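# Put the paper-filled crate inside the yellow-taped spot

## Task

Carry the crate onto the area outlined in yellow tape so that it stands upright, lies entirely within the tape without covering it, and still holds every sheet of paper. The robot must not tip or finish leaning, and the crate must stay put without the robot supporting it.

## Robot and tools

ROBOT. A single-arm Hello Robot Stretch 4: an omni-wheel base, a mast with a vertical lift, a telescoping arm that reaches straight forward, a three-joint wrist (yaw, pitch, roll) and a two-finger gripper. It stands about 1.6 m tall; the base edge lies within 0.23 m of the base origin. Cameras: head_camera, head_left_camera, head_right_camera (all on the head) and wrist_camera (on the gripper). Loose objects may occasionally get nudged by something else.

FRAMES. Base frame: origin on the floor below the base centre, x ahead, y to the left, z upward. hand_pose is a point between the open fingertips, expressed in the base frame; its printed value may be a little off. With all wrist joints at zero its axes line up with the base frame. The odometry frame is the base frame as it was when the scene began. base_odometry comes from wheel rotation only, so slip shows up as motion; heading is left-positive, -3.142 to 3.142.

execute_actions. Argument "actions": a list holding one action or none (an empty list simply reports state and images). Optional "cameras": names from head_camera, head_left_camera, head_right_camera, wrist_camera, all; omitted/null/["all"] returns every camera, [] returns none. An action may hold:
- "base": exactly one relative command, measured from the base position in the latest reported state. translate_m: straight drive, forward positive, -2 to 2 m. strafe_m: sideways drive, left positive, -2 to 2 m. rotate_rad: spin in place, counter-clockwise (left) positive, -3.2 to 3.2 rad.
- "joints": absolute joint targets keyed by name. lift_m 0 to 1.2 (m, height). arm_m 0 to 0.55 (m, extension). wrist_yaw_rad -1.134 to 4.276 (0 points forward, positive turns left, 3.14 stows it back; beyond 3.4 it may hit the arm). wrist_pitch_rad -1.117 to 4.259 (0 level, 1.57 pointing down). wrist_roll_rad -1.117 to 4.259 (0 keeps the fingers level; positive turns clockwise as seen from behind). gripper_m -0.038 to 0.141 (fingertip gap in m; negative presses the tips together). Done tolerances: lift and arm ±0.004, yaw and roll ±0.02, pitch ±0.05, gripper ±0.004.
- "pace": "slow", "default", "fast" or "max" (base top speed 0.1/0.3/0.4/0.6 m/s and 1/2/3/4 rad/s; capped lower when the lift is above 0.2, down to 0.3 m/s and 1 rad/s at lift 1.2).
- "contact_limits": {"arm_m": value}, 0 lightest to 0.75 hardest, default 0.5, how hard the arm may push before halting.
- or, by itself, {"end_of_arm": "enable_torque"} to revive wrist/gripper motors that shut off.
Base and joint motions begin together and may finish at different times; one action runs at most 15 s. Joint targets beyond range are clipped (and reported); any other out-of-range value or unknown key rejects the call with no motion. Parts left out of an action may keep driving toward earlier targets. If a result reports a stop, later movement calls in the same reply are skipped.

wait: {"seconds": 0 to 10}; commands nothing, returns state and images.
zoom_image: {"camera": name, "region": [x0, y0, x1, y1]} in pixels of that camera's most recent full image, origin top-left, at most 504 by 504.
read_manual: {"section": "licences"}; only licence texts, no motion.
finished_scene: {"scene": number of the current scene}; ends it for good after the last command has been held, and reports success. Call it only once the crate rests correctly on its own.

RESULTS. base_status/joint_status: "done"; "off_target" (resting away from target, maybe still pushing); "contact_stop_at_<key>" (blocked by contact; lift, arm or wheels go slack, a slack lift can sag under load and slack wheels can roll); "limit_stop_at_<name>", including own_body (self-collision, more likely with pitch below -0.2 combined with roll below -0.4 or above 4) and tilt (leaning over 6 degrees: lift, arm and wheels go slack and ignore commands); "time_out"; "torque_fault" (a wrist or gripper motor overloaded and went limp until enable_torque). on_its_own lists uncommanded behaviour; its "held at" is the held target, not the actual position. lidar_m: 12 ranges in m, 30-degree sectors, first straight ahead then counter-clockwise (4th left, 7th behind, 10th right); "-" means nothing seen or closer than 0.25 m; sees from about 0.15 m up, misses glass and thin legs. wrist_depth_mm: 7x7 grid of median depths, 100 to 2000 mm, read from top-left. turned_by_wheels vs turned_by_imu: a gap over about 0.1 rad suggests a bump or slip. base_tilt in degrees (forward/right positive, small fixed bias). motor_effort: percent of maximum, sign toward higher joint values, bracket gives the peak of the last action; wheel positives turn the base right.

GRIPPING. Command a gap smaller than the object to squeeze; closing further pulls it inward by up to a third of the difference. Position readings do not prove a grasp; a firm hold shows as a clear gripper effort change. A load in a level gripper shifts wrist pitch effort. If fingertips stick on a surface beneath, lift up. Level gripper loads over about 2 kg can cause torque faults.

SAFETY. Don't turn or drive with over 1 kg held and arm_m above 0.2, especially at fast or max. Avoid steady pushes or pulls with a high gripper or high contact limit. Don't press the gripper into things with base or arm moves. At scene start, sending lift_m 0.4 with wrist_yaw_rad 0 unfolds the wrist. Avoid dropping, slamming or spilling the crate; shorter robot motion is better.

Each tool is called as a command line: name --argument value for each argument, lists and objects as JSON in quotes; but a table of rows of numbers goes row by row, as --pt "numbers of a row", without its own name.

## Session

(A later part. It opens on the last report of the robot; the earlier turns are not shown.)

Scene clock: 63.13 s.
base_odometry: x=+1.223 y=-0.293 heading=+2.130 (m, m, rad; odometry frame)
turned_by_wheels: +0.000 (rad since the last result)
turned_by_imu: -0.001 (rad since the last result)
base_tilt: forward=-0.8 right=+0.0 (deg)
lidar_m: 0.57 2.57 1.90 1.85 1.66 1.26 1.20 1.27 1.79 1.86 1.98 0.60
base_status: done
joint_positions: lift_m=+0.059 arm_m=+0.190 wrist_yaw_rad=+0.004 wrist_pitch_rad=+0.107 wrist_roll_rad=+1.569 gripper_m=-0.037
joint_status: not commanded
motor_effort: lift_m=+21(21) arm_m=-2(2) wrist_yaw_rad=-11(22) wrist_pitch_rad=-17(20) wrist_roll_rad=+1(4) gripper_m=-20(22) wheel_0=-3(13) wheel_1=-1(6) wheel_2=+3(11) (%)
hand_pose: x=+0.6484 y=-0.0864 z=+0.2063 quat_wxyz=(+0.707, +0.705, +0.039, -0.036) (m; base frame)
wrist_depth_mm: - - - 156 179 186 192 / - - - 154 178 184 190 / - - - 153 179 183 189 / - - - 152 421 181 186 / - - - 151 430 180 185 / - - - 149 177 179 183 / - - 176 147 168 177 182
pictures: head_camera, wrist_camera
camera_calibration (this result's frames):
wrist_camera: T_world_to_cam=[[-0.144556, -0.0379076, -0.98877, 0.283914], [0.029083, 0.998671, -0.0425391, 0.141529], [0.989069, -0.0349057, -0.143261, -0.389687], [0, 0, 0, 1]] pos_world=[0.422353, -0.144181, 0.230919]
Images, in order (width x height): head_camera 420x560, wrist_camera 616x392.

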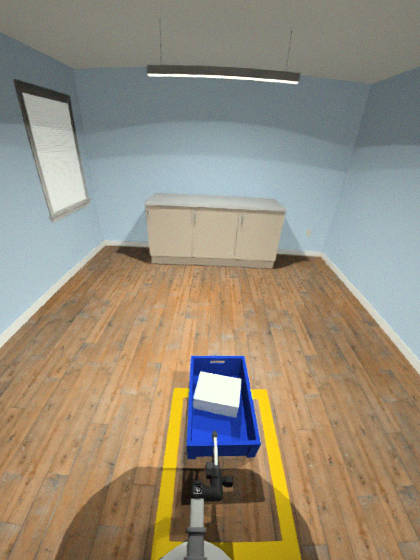

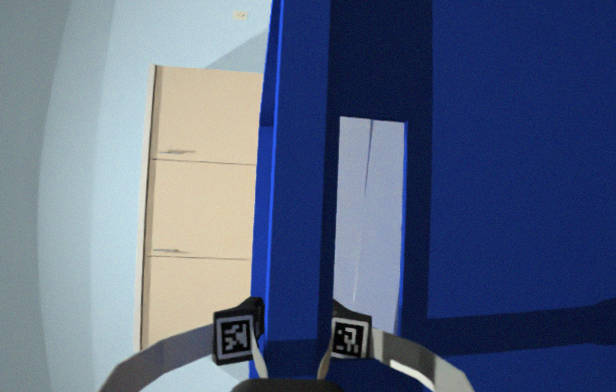

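execute_actions --actions '[{"base":{"translate_m":-0.3}}]'

Scene clock: 66.10 s.
base_odometry: x=+1.382 y=-0.547 heading=+2.130 (m, m, rad; odometry frame)
turned_by_wheels: +0.000 (rad since the last result)
turned_by_imu: +0.000 (rad since the last result)
base_tilt: forward=-0.8 right=+0.0 (deg)
lidar_m: 0.54 2.58 1.92 1.86 1.27 0.94 0.90 0.97 1.34 1.83 1.97 0.62
base_status: done
joint_positions: lift_m=+0.059 arm_m=+0.190 wrist_yaw_rad=+0.005 wrist_pitch_rad=+0.106 wrist_roll_rad=+1.569 gripper_m=-0.037
joint_status: not commanded
on_its_own: wrist_yaw_rad is at rest, and its effort (-15) is outside its rest range (-13 to +13)
motor_effort: lift_m=+21(21) arm_m=-2(2) wrist_yaw_rad=-15(18) wrist_pitch_rad=-15(17) wrist_roll_rad=+0(1) gripper_m=-21(19) wheel_0=-2(8) wheel_1=-2(8) wheel_2=+4(14) (%)
hand_pose: x=+0.6485 y=-0.0860 z=+0.2064 quat_wxyz=(+0.707, +0.705, +0.039, -0.036) (m; base frame)
wrist_depth_mm: - - - 170 194 202 209 / - - - 166 190 198 204 / - - - 163 190 193 199 / - - - 164 427 189 195 / - - - 156 430 185 190 / - - - 152 178 181 186 / - - 176 148 168 177 182
pictures: head_camera, head_left_camera, head_right_camera, wrist_camera
camera_calibration (this result's frames):
wrist_camera: T_world_to_cam=[[-0.144203, -0.0379747, -0.988819, 0.283808], [0.0278403, 0.998712, -0.0424147, 0.141949], [0.989156, -0.0336454, -0.14296, -0.389789], [0, 0, 0, 1]] pos_world=[0.422537, -0.144103, 0.230931]
Images, in order (width x height): head_camera 420x560, head_left_camera 420x672, head_right_camera 420x672, wrist_camera 616x392.

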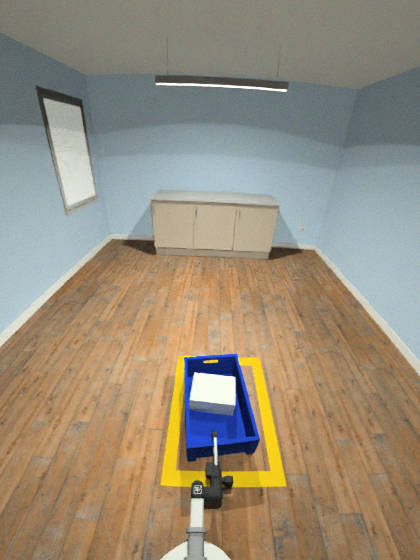

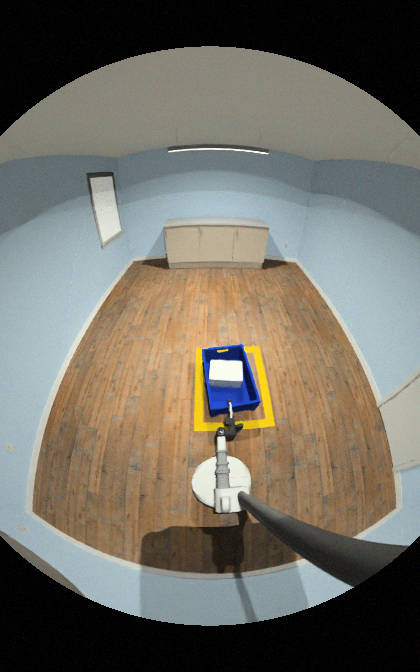

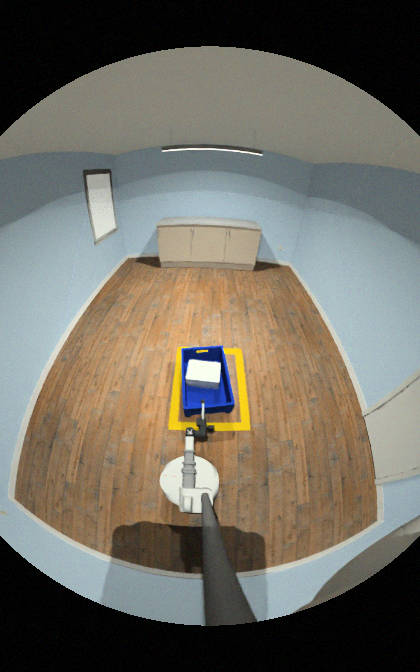

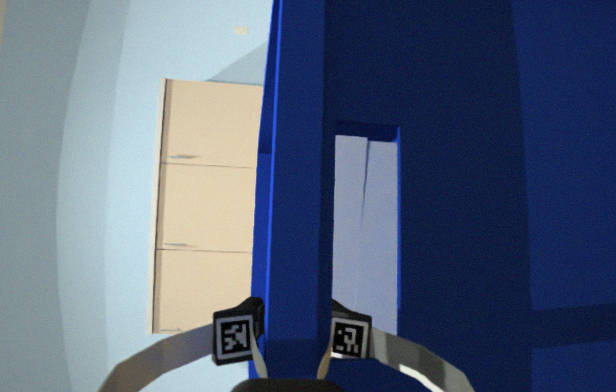

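execute_actions --actions '[{"base":{"strafe_m":0.045},"pace":"slow"}]' --cameras '["head_camera"]'

zoom_image --camera "head_camera" --region '[140,330,310,510]'

Scene clock: 68.27 s.
base_odometry: x=+1.344 y=-0.571 heading=+2.129 (m, m, rad; odometry frame)
turned_by_wheels: -0.001 (rad since the last result)
turned_by_imu: -0.002 (rad since the last result)
base_tilt: forward=-0.7 right=+0.1 (deg)
lidar_m: 0.55 2.52 1.88 1.82 1.26 0.94 0.90 0.95 1.34 1.88 2.00 0.60
base_status: done
joint_positions: lift_m=+0.059 arm_m=+0.190 wrist_yaw_rad=-0.009 wrist_pitch_rad=+0.106 wrist_roll_rad=+1.569 gripper_m=-0.038
joint_status: not commanded
on_its_own: wrist_yaw_rad is at rest, and its effort (+24) is outside its rest range (-13 to +13)
motor_effort: lift_m=+21(21) arm_m=-1(2) wrist_yaw_rad=+24(25) wrist_pitch_rad=-17(15) wrist_roll_rad=+3(2) gripper_m=-19(20) wheel_0=-8(11) wheel_1=-2(3) wheel_2=-5(5) (%)
hand_pose: x=+0.6473 y=-0.0899 z=+0.2064 quat_wxyz=(+0.707, +0.706, +0.035, -0.041) (m; base frame)
wrist_depth_mm: - - - 160 183 190 196 / - - - 157 180 188 194 / - - - 155 182 185 190 / - - - 154 421 183 188 / - - - 151 427 181 186 / - - - 149 176 178 183 / - - 173 147 167 177 -
pictures: head_camera
Images, in order (width x height): head_camera 420x560.

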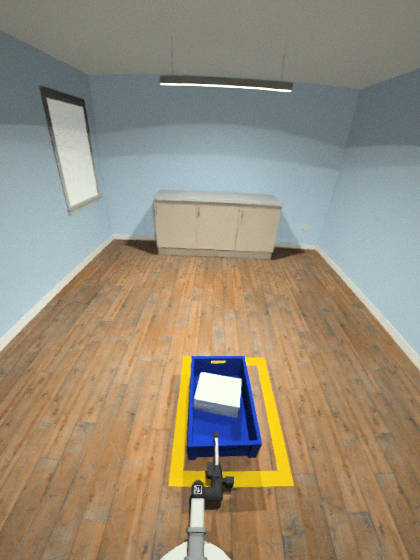

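Region (140, 330, 310, 510) of head_camera's 420x560 image, scaled by 2.800, with more detail than that image has.

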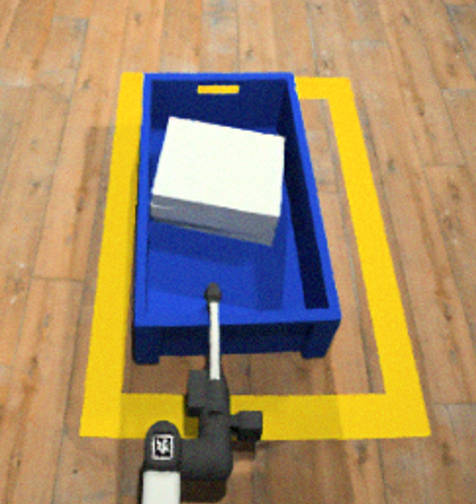

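execute_actions --actions '[{"joints":{"gripper_m":0.028}}]' --cameras '[]'

execute_actions --actions '[{"base":{"translate_m":-0.15}}]' --cameras '["head_camera","head_left_camera"]'

zoom_image --camera "head_camera" --region '[140,310,310,490]'

Scene clock: 70.10 s.
base_odometry: x=+1.344 y=-0.571 heading=+2.129 (m, m, rad; odometry frame)
turned_by_wheels: +0.000 (rad since the last result)
turned_by_imu: -0.001 (rad since the last result)
base_tilt: forward=-0.7 right=+0.1 (deg)
lidar_m: 0.57 2.50 1.88 1.81 1.29 0.94 0.90 0.95 1.35 1.89 2.01 0.60
base_status: not commanded
joint_positions: lift_m=+0.059 arm_m=+0.190 wrist_yaw_rad=-0.009 wrist_pitch_rad=+0.104 wrist_roll_rad=+1.569 gripper_m=+0.028
joint_status: all done
on_its_own: wrist_yaw_rad is at rest, and its effort (+27) is outside its rest range (-13 to +13)
motor_effort: lift_m=+21(21) arm_m=-2(2) wrist_yaw_rad=+27(28) wrist_pitch_rad=-11(17) wrist_roll_rad=+2(2) gripper_m=-8(18) wheel_0=-7(7) wheel_1=-1(2) wheel_2=-6(6) (%)
hand_pose: x=+0.6473 y=-0.0901 z=+0.2070 quat_wxyz=(+0.707, +0.706, +0.034, -0.040) (m; base frame)
wrist_depth_mm: - - - 160 182 190 196 / - - - 163 180 187 193 / - - - 155 182 184 190 / - - - 153 421 182 188 / - - - 151 427 180 185 / - - 208 150 183 178 183 / - - 197 147 168 176 -
pictures: none
No camera images: the call's "cameras" was empty. Leave "cameras" out to get every camera's image.

Scene clock: 71.93 s.
base_odometry: x=+1.423 y=-0.698 heading=+2.129 (m, m, rad; odometry frame)
turned_by_wheels: +0.000 (rad since the last result)
turned_by_imu: +0.000 (rad since the last result)
base_tilt: forward=-0.7 right=+0.0 (deg)
lidar_m: 0.58 2.54 1.89 1.83 1.06 0.78 0.73 0.80 1.12 1.84 1.98 0.59
base_status: done
joint_positions: lift_m=+0.059 arm_m=+0.190 wrist_yaw_rad=+0.005 wrist_pitch_rad=+0.102 wrist_roll_rad=+1.569 gripper_m=+0.028
joint_status: not commanded
on_its_own: wrist_yaw_rad is at rest, and its effort (-14) is outside its rest range (-13 to +13)
motor_effort: lift_m=+21(21) arm_m=-2(2) wrist_yaw_rad=-14(26) wrist_pitch_rad=-5(11) wrist_roll_rad=-1(3) gripper_m=-6(9) wheel_0=-2(14) wheel_1=-1(8) wheel_2=+6(15) (%)
hand_pose: x=+0.6487 y=-0.0861 z=+0.2076 quat_wxyz=(+0.707, +0.706, +0.038, -0.034) (m; base frame)
wrist_depth_mm: - - - 189 193 201 207 / - - - 172 191 198 204 / - - - 165 191 195 201 / - - - 163 427 191 197 / - - - 160 436 189 195 / - - 208 158 183 186 191 / - - 197 155 176 184 189
pictures: head_camera, head_left_camera
Images, in order (width x height): head_camera 420x560, head_left_camera 420x672.

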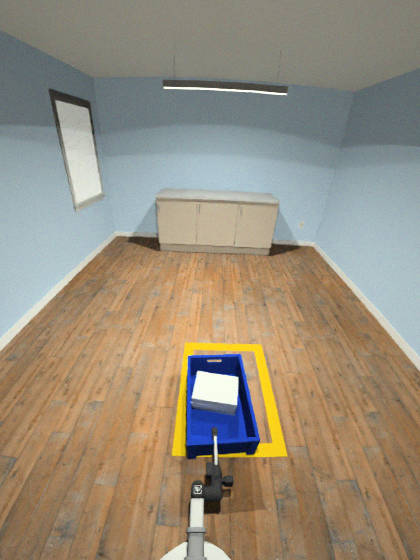

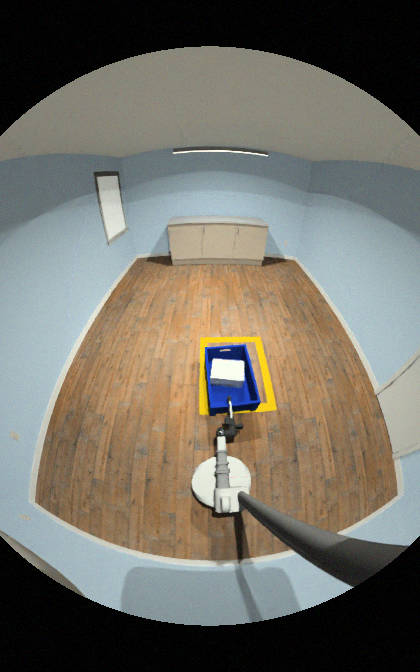

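Region (140, 310, 310, 490) of head_camera's 420x560 image, scaled by 2.800, with more detail than that image has.

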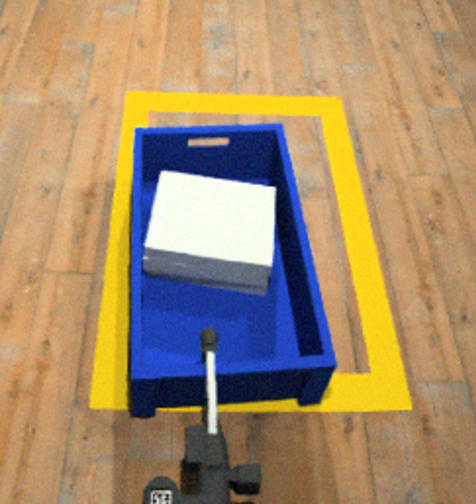

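execute_actions --actions '[{"base":{"strafe_m":0.08},"joints":{"gripper_m":-0.02},"pace":"slow"}]' --cameras '["head_camera"]'

execute_actions --actions '[{"base":{"translate_m":0.17},"pace":"slow"}]' --cameras '["head_camera","wrist_camera"]'

Scene clock: 74.53 s.
base_odometry: x=+1.356 y=-0.740 heading=+2.129 (m, m, rad; odometry frame)
turned_by_wheels: -0.001 (rad since the last result)
turned_by_imu: -0.003 (rad since the last result)
base_tilt: forward=-0.9 right=+0.1 (deg)
lidar_m: 0.58 2.44 1.77 1.74 1.06 0.79 0.75 0.79 1.12 1.96 2.05 0.60
base_status: done
joint_positions: lift_m=+0.059 arm_m=+0.190 wrist_yaw_rad=-0.008 wrist_pitch_rad=+0.106 wrist_roll_rad=+1.569 gripper_m=-0.020
joint_status: all done
on_its_own: wrist_yaw_rad is at rest, and its effort (+23) is outside its rest range (-13 to +13)
motor_effort: lift_m=+21(21) arm_m=-2(2) wrist_yaw_rad=+23(24) wrist_pitch_rad=-17(16) wrist_roll_rad=+2(3) gripper_m=-12(12) wheel_0=-8(15) wheel_1=-2(2) wheel_2=-2(6) (%)
hand_pose: x=+0.6474 y=-0.0897 z=+0.2064 quat_wxyz=(+0.707, +0.705, +0.035, -0.040) (m; base frame)
wrist_depth_mm: - - - 145 167 173 - / - - - 145 167 174 178 / - - - 146 410 175 180 / - - - 147 418 176 181 / - - - 148 433 177 182 / - - - 148 179 178 183 / - - 180 148 169 179 184
pictures: head_camera
Images, in order (width x height): head_camera 420x560.

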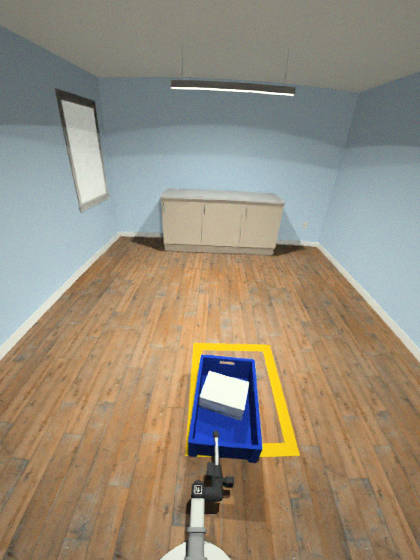

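Scene clock: 77.53 s.
base_odometry: x=+1.266 y=-0.596 heading=+2.129 (m, m, rad; odometry frame)
turned_by_wheels: +0.000 (rad since the last result)
turned_by_imu: -0.001 (rad since the last result)
base_tilt: forward=-0.8 right=-0.1 (deg)
lidar_m: 0.55 2.43 1.81 1.70 1.28 0.95 0.92 0.97 1.37 1.96 2.08 0.55
base_status: done
joint_positions: lift_m=+0.059 arm_m=+0.190 wrist_yaw_rad=-0.004 wrist_pitch_rad=+0.110 wrist_roll_rad=+1.570 gripper_m=-0.020
joint_status: not commanded
on_its_own: wrist_pitch_rad is at rest, and its effort (-25) is outside its rest range (-23 to +23)
motor_effort: lift_m=+21(21) arm_m=-1(2) wrist_yaw_rad=+11(33) wrist_pitch_rad=-25(26) wrist_roll_rad=-2(3) gripper_m=-15(15) wheel_0=+6(9) wheel_1=+3(4) wheel_2=-5(14) (%)
hand_pose: x=+0.6475 y=-0.0886 z=+0.2055 quat_wxyz=(+0.706, +0.706, +0.037, -0.040) (m; base frame)
wrist_depth_mm: - - - 439 118 121 - / - - - 103 120 124 - / - - - 102 370 128 130 / - - - 104 392 131 133 / - - - 107 418 133 137 / - - - 109 445 137 141 / - - 265 111 164 140 -
pictures: head_camera, wrist_camera
camera_calibration (this result's frames):
wrist_camera: T_world_to_cam=[[-0.147873, -0.0357613, -0.98836, 0.285089], [0.0368229, 0.998454, -0.0416358, 0.138526], [0.988321, -0.0425511, -0.146328, -0.38859], [0, 0, 0, 1]] pos_world=[0.421108, -0.144652, 0.230676]
Images, in order (width x height): head_camera 420x560, wrist_camera 616x392.

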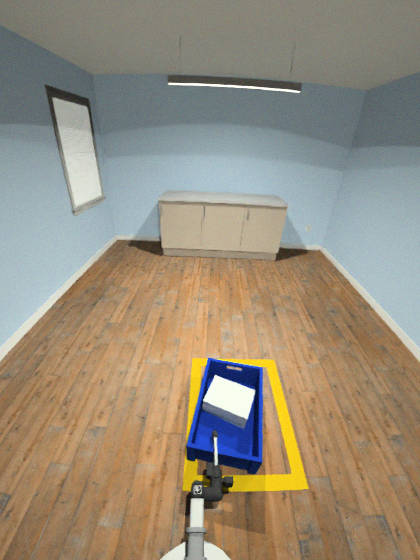

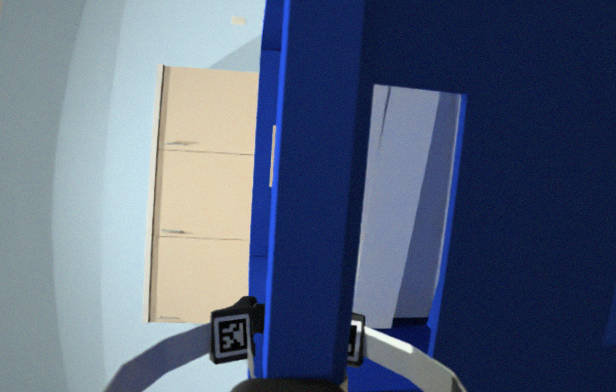

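execute_actions --actions '[{"base":{"strafe_m":-0.13},"pace":"slow"}]' --cameras '["head_camera"]'

execute_actions --actions '[{"base":{"translate_m":0.035},"pace":"slow"}]' --cameras '[]'

execute_actions --actions '[{"base":{"strafe_m":0.01},"joints":{"gripper_m":0.035,"lift_m":0.069},"pace":"slow"}]' --cameras '[]'

execute_actions --actions '[{"base":{"translate_m":-0.07},"pace":"slow"}]' --cameras '["head_camera","wrist_camera"]'

Scene clock: 80.77 s.
base_odometry: x=+1.376 y=-0.527 heading=+2.130 (m, m, rad; odometry frame)
turned_by_wheels: +0.001 (rad since the last result)
turned_by_imu: +0.001 (rad since the last result)
base_tilt: forward=-0.9 right=+0.0 (deg)
lidar_m: 0.51 2.59 1.95 1.86 1.28 0.96 0.92 0.98 1.38 1.84 1.94 0.56
base_status: done
joint_positions: lift_m=+0.059 arm_m=+0.190 wrist_yaw_rad=+0.006 wrist_pitch_rad=+0.110 wrist_roll_rad=+1.571 gripper_m=-0.020
joint_status: not commanded
on_its_own: wrist_yaw_rad is at rest, and its effort (-18) is outside its rest range (-13 to +13); wrist_pitch_rad is at rest, and its effort (-26) is outside its rest range (-23 to +23)
motor_effort: lift_m=+21(21) arm_m=-1(1) wrist_yaw_rad=-18(18) wrist_pitch_rad=-26(25) wrist_roll_rad=-5(6) gripper_m=-17(19) wheel_0=+8(12) wheel_1=+2(1) wheel_2=+4(3) (%)
hand_pose: x=+0.6484 y=-0.0856 z=+0.2054 quat_wxyz=(+0.706, +0.706, +0.041, -0.037) (m; base frame)
wrist_depth_mm: - - - 126 150 156 - / - - - 124 147 154 158 / - - - 123 392 151 156 / - - - 121 392 148 153 / - - - 119 397 146 151 / - - - 117 404 144 148 / - - 521 115 164 142 -
pictures: head_camera
Images, in order (width x height): head_camera 420x560.

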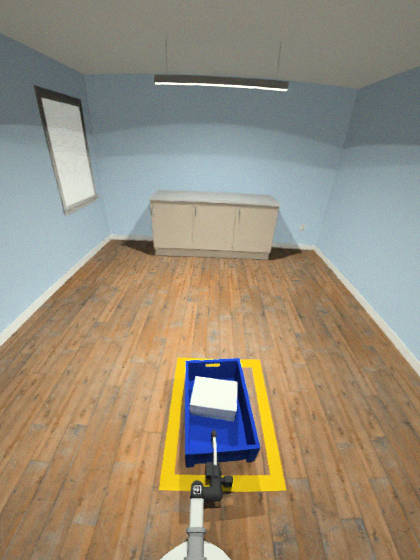

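Scene clock: 82.23 s.
base_odometry: x=+1.357 y=-0.498 heading=+2.130 (m, m, rad; odometry frame)
turned_by_wheels: +0.000 (rad since the last result)
turned_by_imu: -0.001 (rad since the last result)
base_tilt: forward=-0.8 right=-0.1 (deg)
lidar_m: 0.52 2.58 1.94 1.87 1.34 0.99 0.95 1.01 1.46 1.85 1.97 0.57
base_status: done
joint_positions: lift_m=+0.059 arm_m=+0.190 wrist_yaw_rad=-0.007 wrist_pitch_rad=+0.110 wrist_roll_rad=+1.571 gripper_m=-0.020
joint_status: not commanded
on_its_own: wrist_yaw_rad is at rest, and its effort (+18) is outside its rest range (-13 to +13); wrist_pitch_rad is at rest, and its effort (-25) is outside its rest range (-23 to +23)
motor_effort: lift_m=+21(21) arm_m=-1(1) wrist_yaw_rad=+18(19) wrist_pitch_rad=-25(25) wrist_roll_rad=-4(5) gripper_m=-17(16) wheel_0=+4(9) wheel_1=+2(4) wheel_2=-7(11) (%)
hand_pose: x=+0.6473 y=-0.0893 z=+0.2054 quat_wxyz=(+0.706, +0.706, +0.036, -0.041) (m; base frame)
wrist_depth_mm: - - - 130 153 160 - / - - - 127 150 156 161 / - - - 124 394 153 158 / - - - 122 392 150 154 / - - - 119 397 147 151 / - - - 117 404 144 148 / - - 554 115 164 142 -
pictures: none
No camera images: the call's "cameras" was empty. Leave "cameras" out to get every camera's image.

Scene clock: 84.30 s.
base_odometry: x=+1.349 y=-0.503 heading=+2.129 (m, m, rad; odometry frame)
turned_by_wheels: -0.001 (rad since the last result)
turned_by_imu: -0.001 (rad since the last result)
base_tilt: forward=-0.7 right=+0.1 (deg)
lidar_m: 0.52 2.57 1.92 1.86 1.32 1.00 0.95 1.01 1.45 1.85 1.97 0.57
base_status: done
joint_positions: lift_m=+0.068 arm_m=+0.190 wrist_yaw_rad=-0.006 wrist_pitch_rad=+0.116 wrist_roll_rad=+1.570 gripper_m=+0.035
joint_status: all done
on_its_own: wrist_yaw_rad is at rest, and its effort (+17) is outside its rest range (-13 to +13); wrist_pitch_rad is at rest, and its effort (-45) is outside its rest range (-23 to +23)
motor_effort: lift_m=+27(30) arm_m=-1(1) wrist_yaw_rad=+17(26) wrist_pitch_rad=-45(48) wrist_roll_rad=-2(3) gripper_m=-6(15) wheel_0=-3(8) wheel_1=+2(6) wheel_2=-6(7) (%)
hand_pose: x=+0.6471 y=-0.0891 z=+0.2131 quat_wxyz=(+0.706, +0.706, +0.039, -0.043) (m; base frame)
wrist_depth_mm: - - - 129 152 159 - / - - - 126 150 156 161 / - - - 124 394 153 158 / - - - 122 399 150 155 / - - - 120 404 148 153 / - - 216 118 407 145 150 / - - 364 116 171 143 -
pictures: none
No camera images: the call's "cameras" was empty. Leave "cameras" out to get every camera's image.

Scene clock: 86.27 s.
base_odometry: x=+1.386 y=-0.562 heading=+2.129 (m, m, rad; odometry frame)
turned_by_wheels: +0.000 (rad since the last result)
turned_by_imu: -0.001 (rad since the last result)
base_tilt: forward=-0.8 right=+0.0 (deg)
lidar_m: 0.55 2.58 1.93 1.84 1.23 0.92 0.88 0.96 1.33 1.84 1.97 0.61
base_status: done
joint_positions: lift_m=+0.069 arm_m=+0.190 wrist_yaw_rad=+0.005 wrist_pitch_rad=+0.106 wrist_roll_rad=+1.569 gripper_m=+0.035
joint_status: not commanded
motor_effort: lift_m=+23(27) arm_m=-2(2) wrist_yaw_rad=-12(16) wrist_pitch_rad=-16(46) wrist_roll_rad=+1(1) gripper_m=-7(8) wheel_0=-3(5) wheel_1=-4(5) wheel_2=+6(7) (%)
hand_pose: x=+0.6485 y=-0.0861 z=+0.2162 quat_wxyz=(+0.707, +0.705, +0.039, -0.036) (m; base frame)
wrist_depth_mm: - - - 189 193 202 208 / - - - 186 190 198 205 / - - - 172 421 195 201 / - - - 163 433 191 197 / - - - 160 436 189 195 / - - 707 158 193 186 191 / - - - 154 175 183 189
pictures: head_camera, wrist_camera
camera_calibration (this result's frames):
wrist_camera: T_world_to_cam=[[-0.144316, -0.0379479, -0.988804, 0.29357], [0.0281459, 0.998703, -0.0424356, 0.142259], [0.989131, -0.0339549, -0.14306, -0.388406], [0, 0, 0, 1]] pos_world=[0.422547, -0.144122, 0.240755]
Images, in order (width x height): head_camera 420x560, wrist_camera 616x392.

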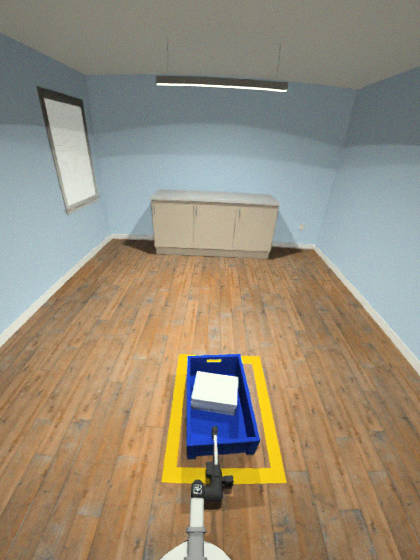

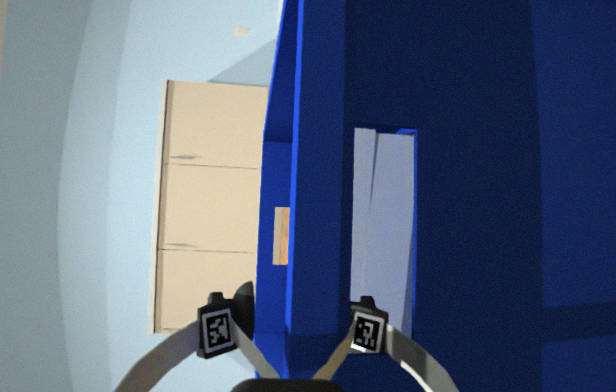

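execute_actions --actions '[{"base":{"translate_m":0.008},"joints":{"gripper_m":0.045,"lift_m":0.061},"pace":"slow"}]' --cameras '["wrist_camera"]'

execute_actions --actions '[{"base":{"strafe_m":-0.02},"pace":"slow"}]' --cameras '[]'

execute_actions --actions '[{"base":{"translate_m":-0.04},"pace":"slow"}]' --cameras '["head_camera","wrist_camera"]'

Scene clock: 87.77 s.
base_odometry: x=+1.382 y=-0.556 heading=+2.129 (m, m, rad; odometry frame)
turned_by_wheels: +0.000 (rad since the last result)
turned_by_imu: +0.000 (rad since the last result)
base_tilt: forward=-0.8 right=+0.1 (deg)
lidar_m: 0.55 2.57 1.93 1.85 1.25 0.93 0.89 0.95 1.35 1.82 1.97 0.60
base_status: done
joint_positions: lift_m=+0.061 arm_m=+0.190 wrist_yaw_rad=+0.000 wrist_pitch_rad=+0.104 wrist_roll_rad=+1.570 gripper_m=+0.045
joint_status: all done
motor_effort: lift_m=+17(22) arm_m=-2(2) wrist_yaw_rad=-1(14) wrist_pitch_rad=-9(16) wrist_roll_rad=+0(1) gripper_m=-2(7) wheel_0=+2(3) wheel_1=+1(4) wheel_2=+0(3) (%)
hand_pose: x=+0.6482 y=-0.0874 z=+0.2095 quat_wxyz=(+0.707, +0.706, +0.037, -0.037) (m; base frame)
wrist_depth_mm: - - - 163 185 193 200 / - - - 160 182 190 196 / - - - 157 415 186 192 / - - - 156 421 183 189 / - - - 152 430 180 186 / - - 209 150 187 178 182 / - - - 147 168 175 -
pictures: wrist_camera
camera_calibration (this result's frames):
wrist_camera: T_world_to_cam=[[-0.141963, -0.0368438, -0.989186, 0.285469], [0.0328978, 0.998579, -0.041915, 0.140102], [0.989325, -0.0384924, -0.14055, -0.390143], [0, 0, 0, 1]] pos_world=[0.421895, -0.144403, 0.23342]
Images, in order (width x height): wrist_camera 616x392.

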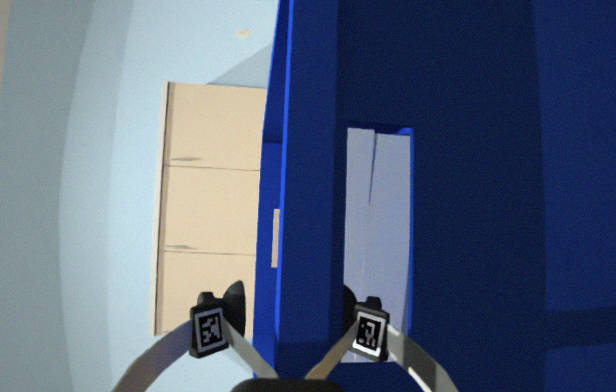

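Scene clock: 88.87 s.
base_odometry: x=+1.399 y=-0.545 heading=+2.129 (m, m, rad; odometry frame)
turned_by_wheels: +0.000 (rad since the last result)
turned_by_imu: +0.000 (rad since the last result)
base_tilt: forward=-0.8 right=+0.0 (deg)
lidar_m: 0.58 2.61 1.95 1.89 1.28 0.94 0.89 0.96 1.35 1.83 1.94 0.60
base_status: done
joint_positions: lift_m=+0.061 arm_m=+0.190 wrist_yaw_rad=+0.000 wrist_pitch_rad=+0.104 wrist_roll_rad=+1.570 gripper_m=+0.045
joint_status: not commanded
motor_effort: lift_m=+17(17) arm_m=-2(2) wrist_yaw_rad=+1(1) wrist_pitch_rad=-9(9) wrist_roll_rad=+0(0) gripper_m=-6(5) wheel_0=+0(6) wheel_1=-1(9) wheel_2=+1(3) (%)
hand_pose: x=+0.6482 y=-0.0874 z=+0.2095 quat_wxyz=(+0.707, +0.706, +0.037, -0.037) (m; base frame)
wrist_depth_mm: - - - 164 187 195 202 / - - - 162 184 191 197 / - - - 159 181 188 194 / - - - 160 421 185 190 / - - - 153 424 182 187 / - - 209 151 183 179 184 / - - - 148 177 176 -
pictures: none
No camera images: the call's "cameras" was empty. Leave "cameras" out to get every camera's image.

Scene clock: 90.40 s.
base_odometry: x=+1.420 y=-0.579 heading=+2.129 (m, m, rad; odometry frame)
turned_by_wheels: +0.000 (rad since the last result)
turned_by_imu: +0.000 (rad since the last result)
base_tilt: forward=-0.7 right=+0.0 (deg)
lidar_m: 0.59 2.60 1.94 1.88 1.19 0.88 0.85 0.91 1.29 1.81 1.96 0.65
base_status: done
joint_positions: lift_m=+0.061 arm_m=+0.190 wrist_yaw_rad=+0.000 wrist_pitch_rad=+0.103 wrist_roll_rad=+1.570 gripper_m=+0.045
joint_status: not commanded
motor_effort: lift_m=+17(17) arm_m=-2(2) wrist_yaw_rad=+1(1) wrist_pitch_rad=-6(9) wrist_roll_rad=+0(0) gripper_m=-5(2) wheel_0=+0(4) wheel_1=+1(3) wheel_2=+1(4) (%)
hand_pose: x=+0.6482 y=-0.0874 z=+0.2098 quat_wxyz=(+0.707, +0.706, +0.036, -0.036) (m; base frame)
wrist_depth_mm: - - - 224 230 236 238 / - - - 217 228 236 244 / - - - 217 224 232 239 / - - - 214 222 228 235 / - - - 211 219 224 231 / - - 209 206 214 221 227 / - - - 186 182 218 224
pictures: head_camera, wrist_camera
camera_calibration (this result's frames):
wrist_camera: T_world_to_cam=[[-0.140954, -0.0368272, -0.989331, 0.285141], [0.0329419, 0.99858, -0.0418649, 0.140074], [0.989468, -0.0384915, -0.139541, -0.390436], [0, 0, 0, 1]] pos_world=[0.421901, -0.144403, 0.233481]
Images, in order (width x height): head_camera 420x560, wrist_camera 616x392.

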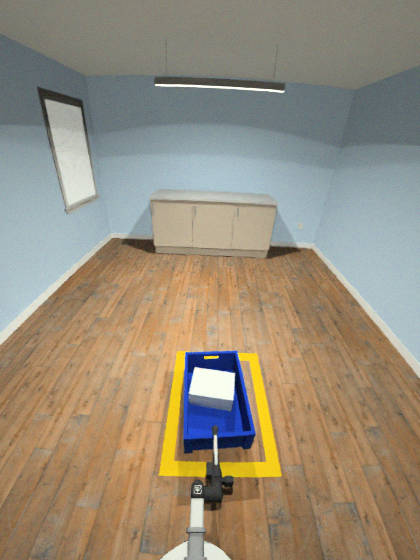

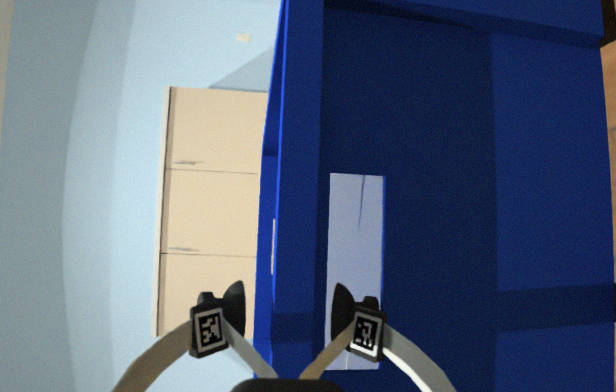

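execute_actions --actions '[{"joints":{"arm_m":0.12}}]' --cameras '["head_camera"]'

zoom_image --camera "head_camera" --region '[140,330,310,500]'

Scene clock: 92.00 s.
base_odometry: x=+1.420 y=-0.579 heading=+2.129 (m, m, rad; odometry frame)
turned_by_wheels: +0.000 (rad since the last result)
turned_by_imu: +0.000 (rad since the last result)
base_tilt: forward=-0.8 right=+0.0 (deg)
lidar_m: 0.59 2.62 1.96 1.87 1.20 0.89 0.85 0.89 1.29 1.81 1.95 0.66
base_status: not commanded
joint_positions: lift_m=+0.061 arm_m=+0.121 wrist_yaw_rad=+0.000 wrist_pitch_rad=+0.102 wrist_roll_rad=+1.570 gripper_m=+0.045
joint_status: all done
motor_effort: lift_m=+17(17) arm_m=-8(8) wrist_yaw_rad=-1(1) wrist_pitch_rad=-3(6) wrist_roll_rad=+0(0) gripper_m=-5(5) wheel_0=+0(0) wheel_1=+0(0) wheel_2=+1(1) (%)
hand_pose: x=+0.5792 y=-0.0875 z=+0.2100 quat_wxyz=(+0.707, +0.706, +0.036, -0.036) (m; base frame)
wrist_depth_mm: - - - 281 287 298 309 / - - - 293 301 310 306 / - - - 289 296 307 298 / - - - 289 293 304 297 / - - - 279 287 298 293 / - - 209 255 283 291 294 / - - - 251 182 289 290
pictures: head_camera
Images, in order (width x height): head_camera 420x560.

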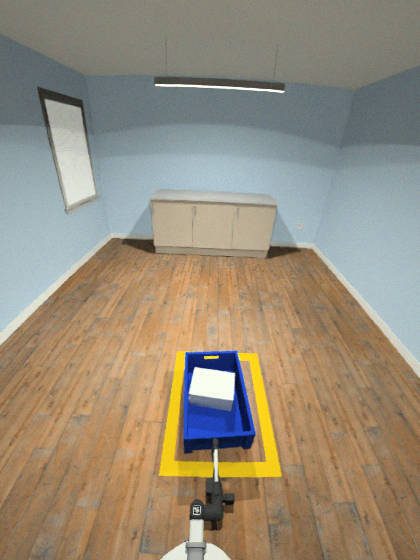

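Region (140, 330, 310, 500) of head_camera's 420x560 image, scaled by 2.965, with more detail than that image has.

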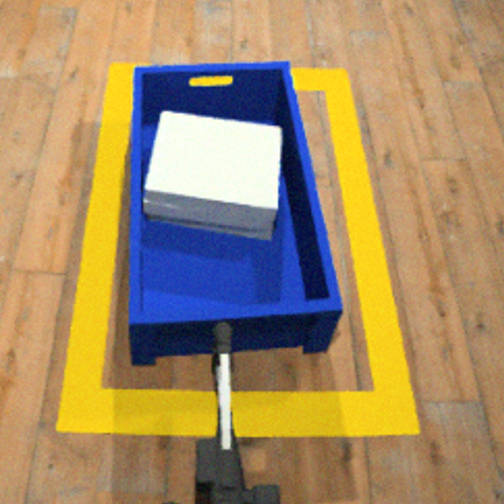

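Inside on all sides.

finished_scene --scene 1

The scene is finished: the task was done.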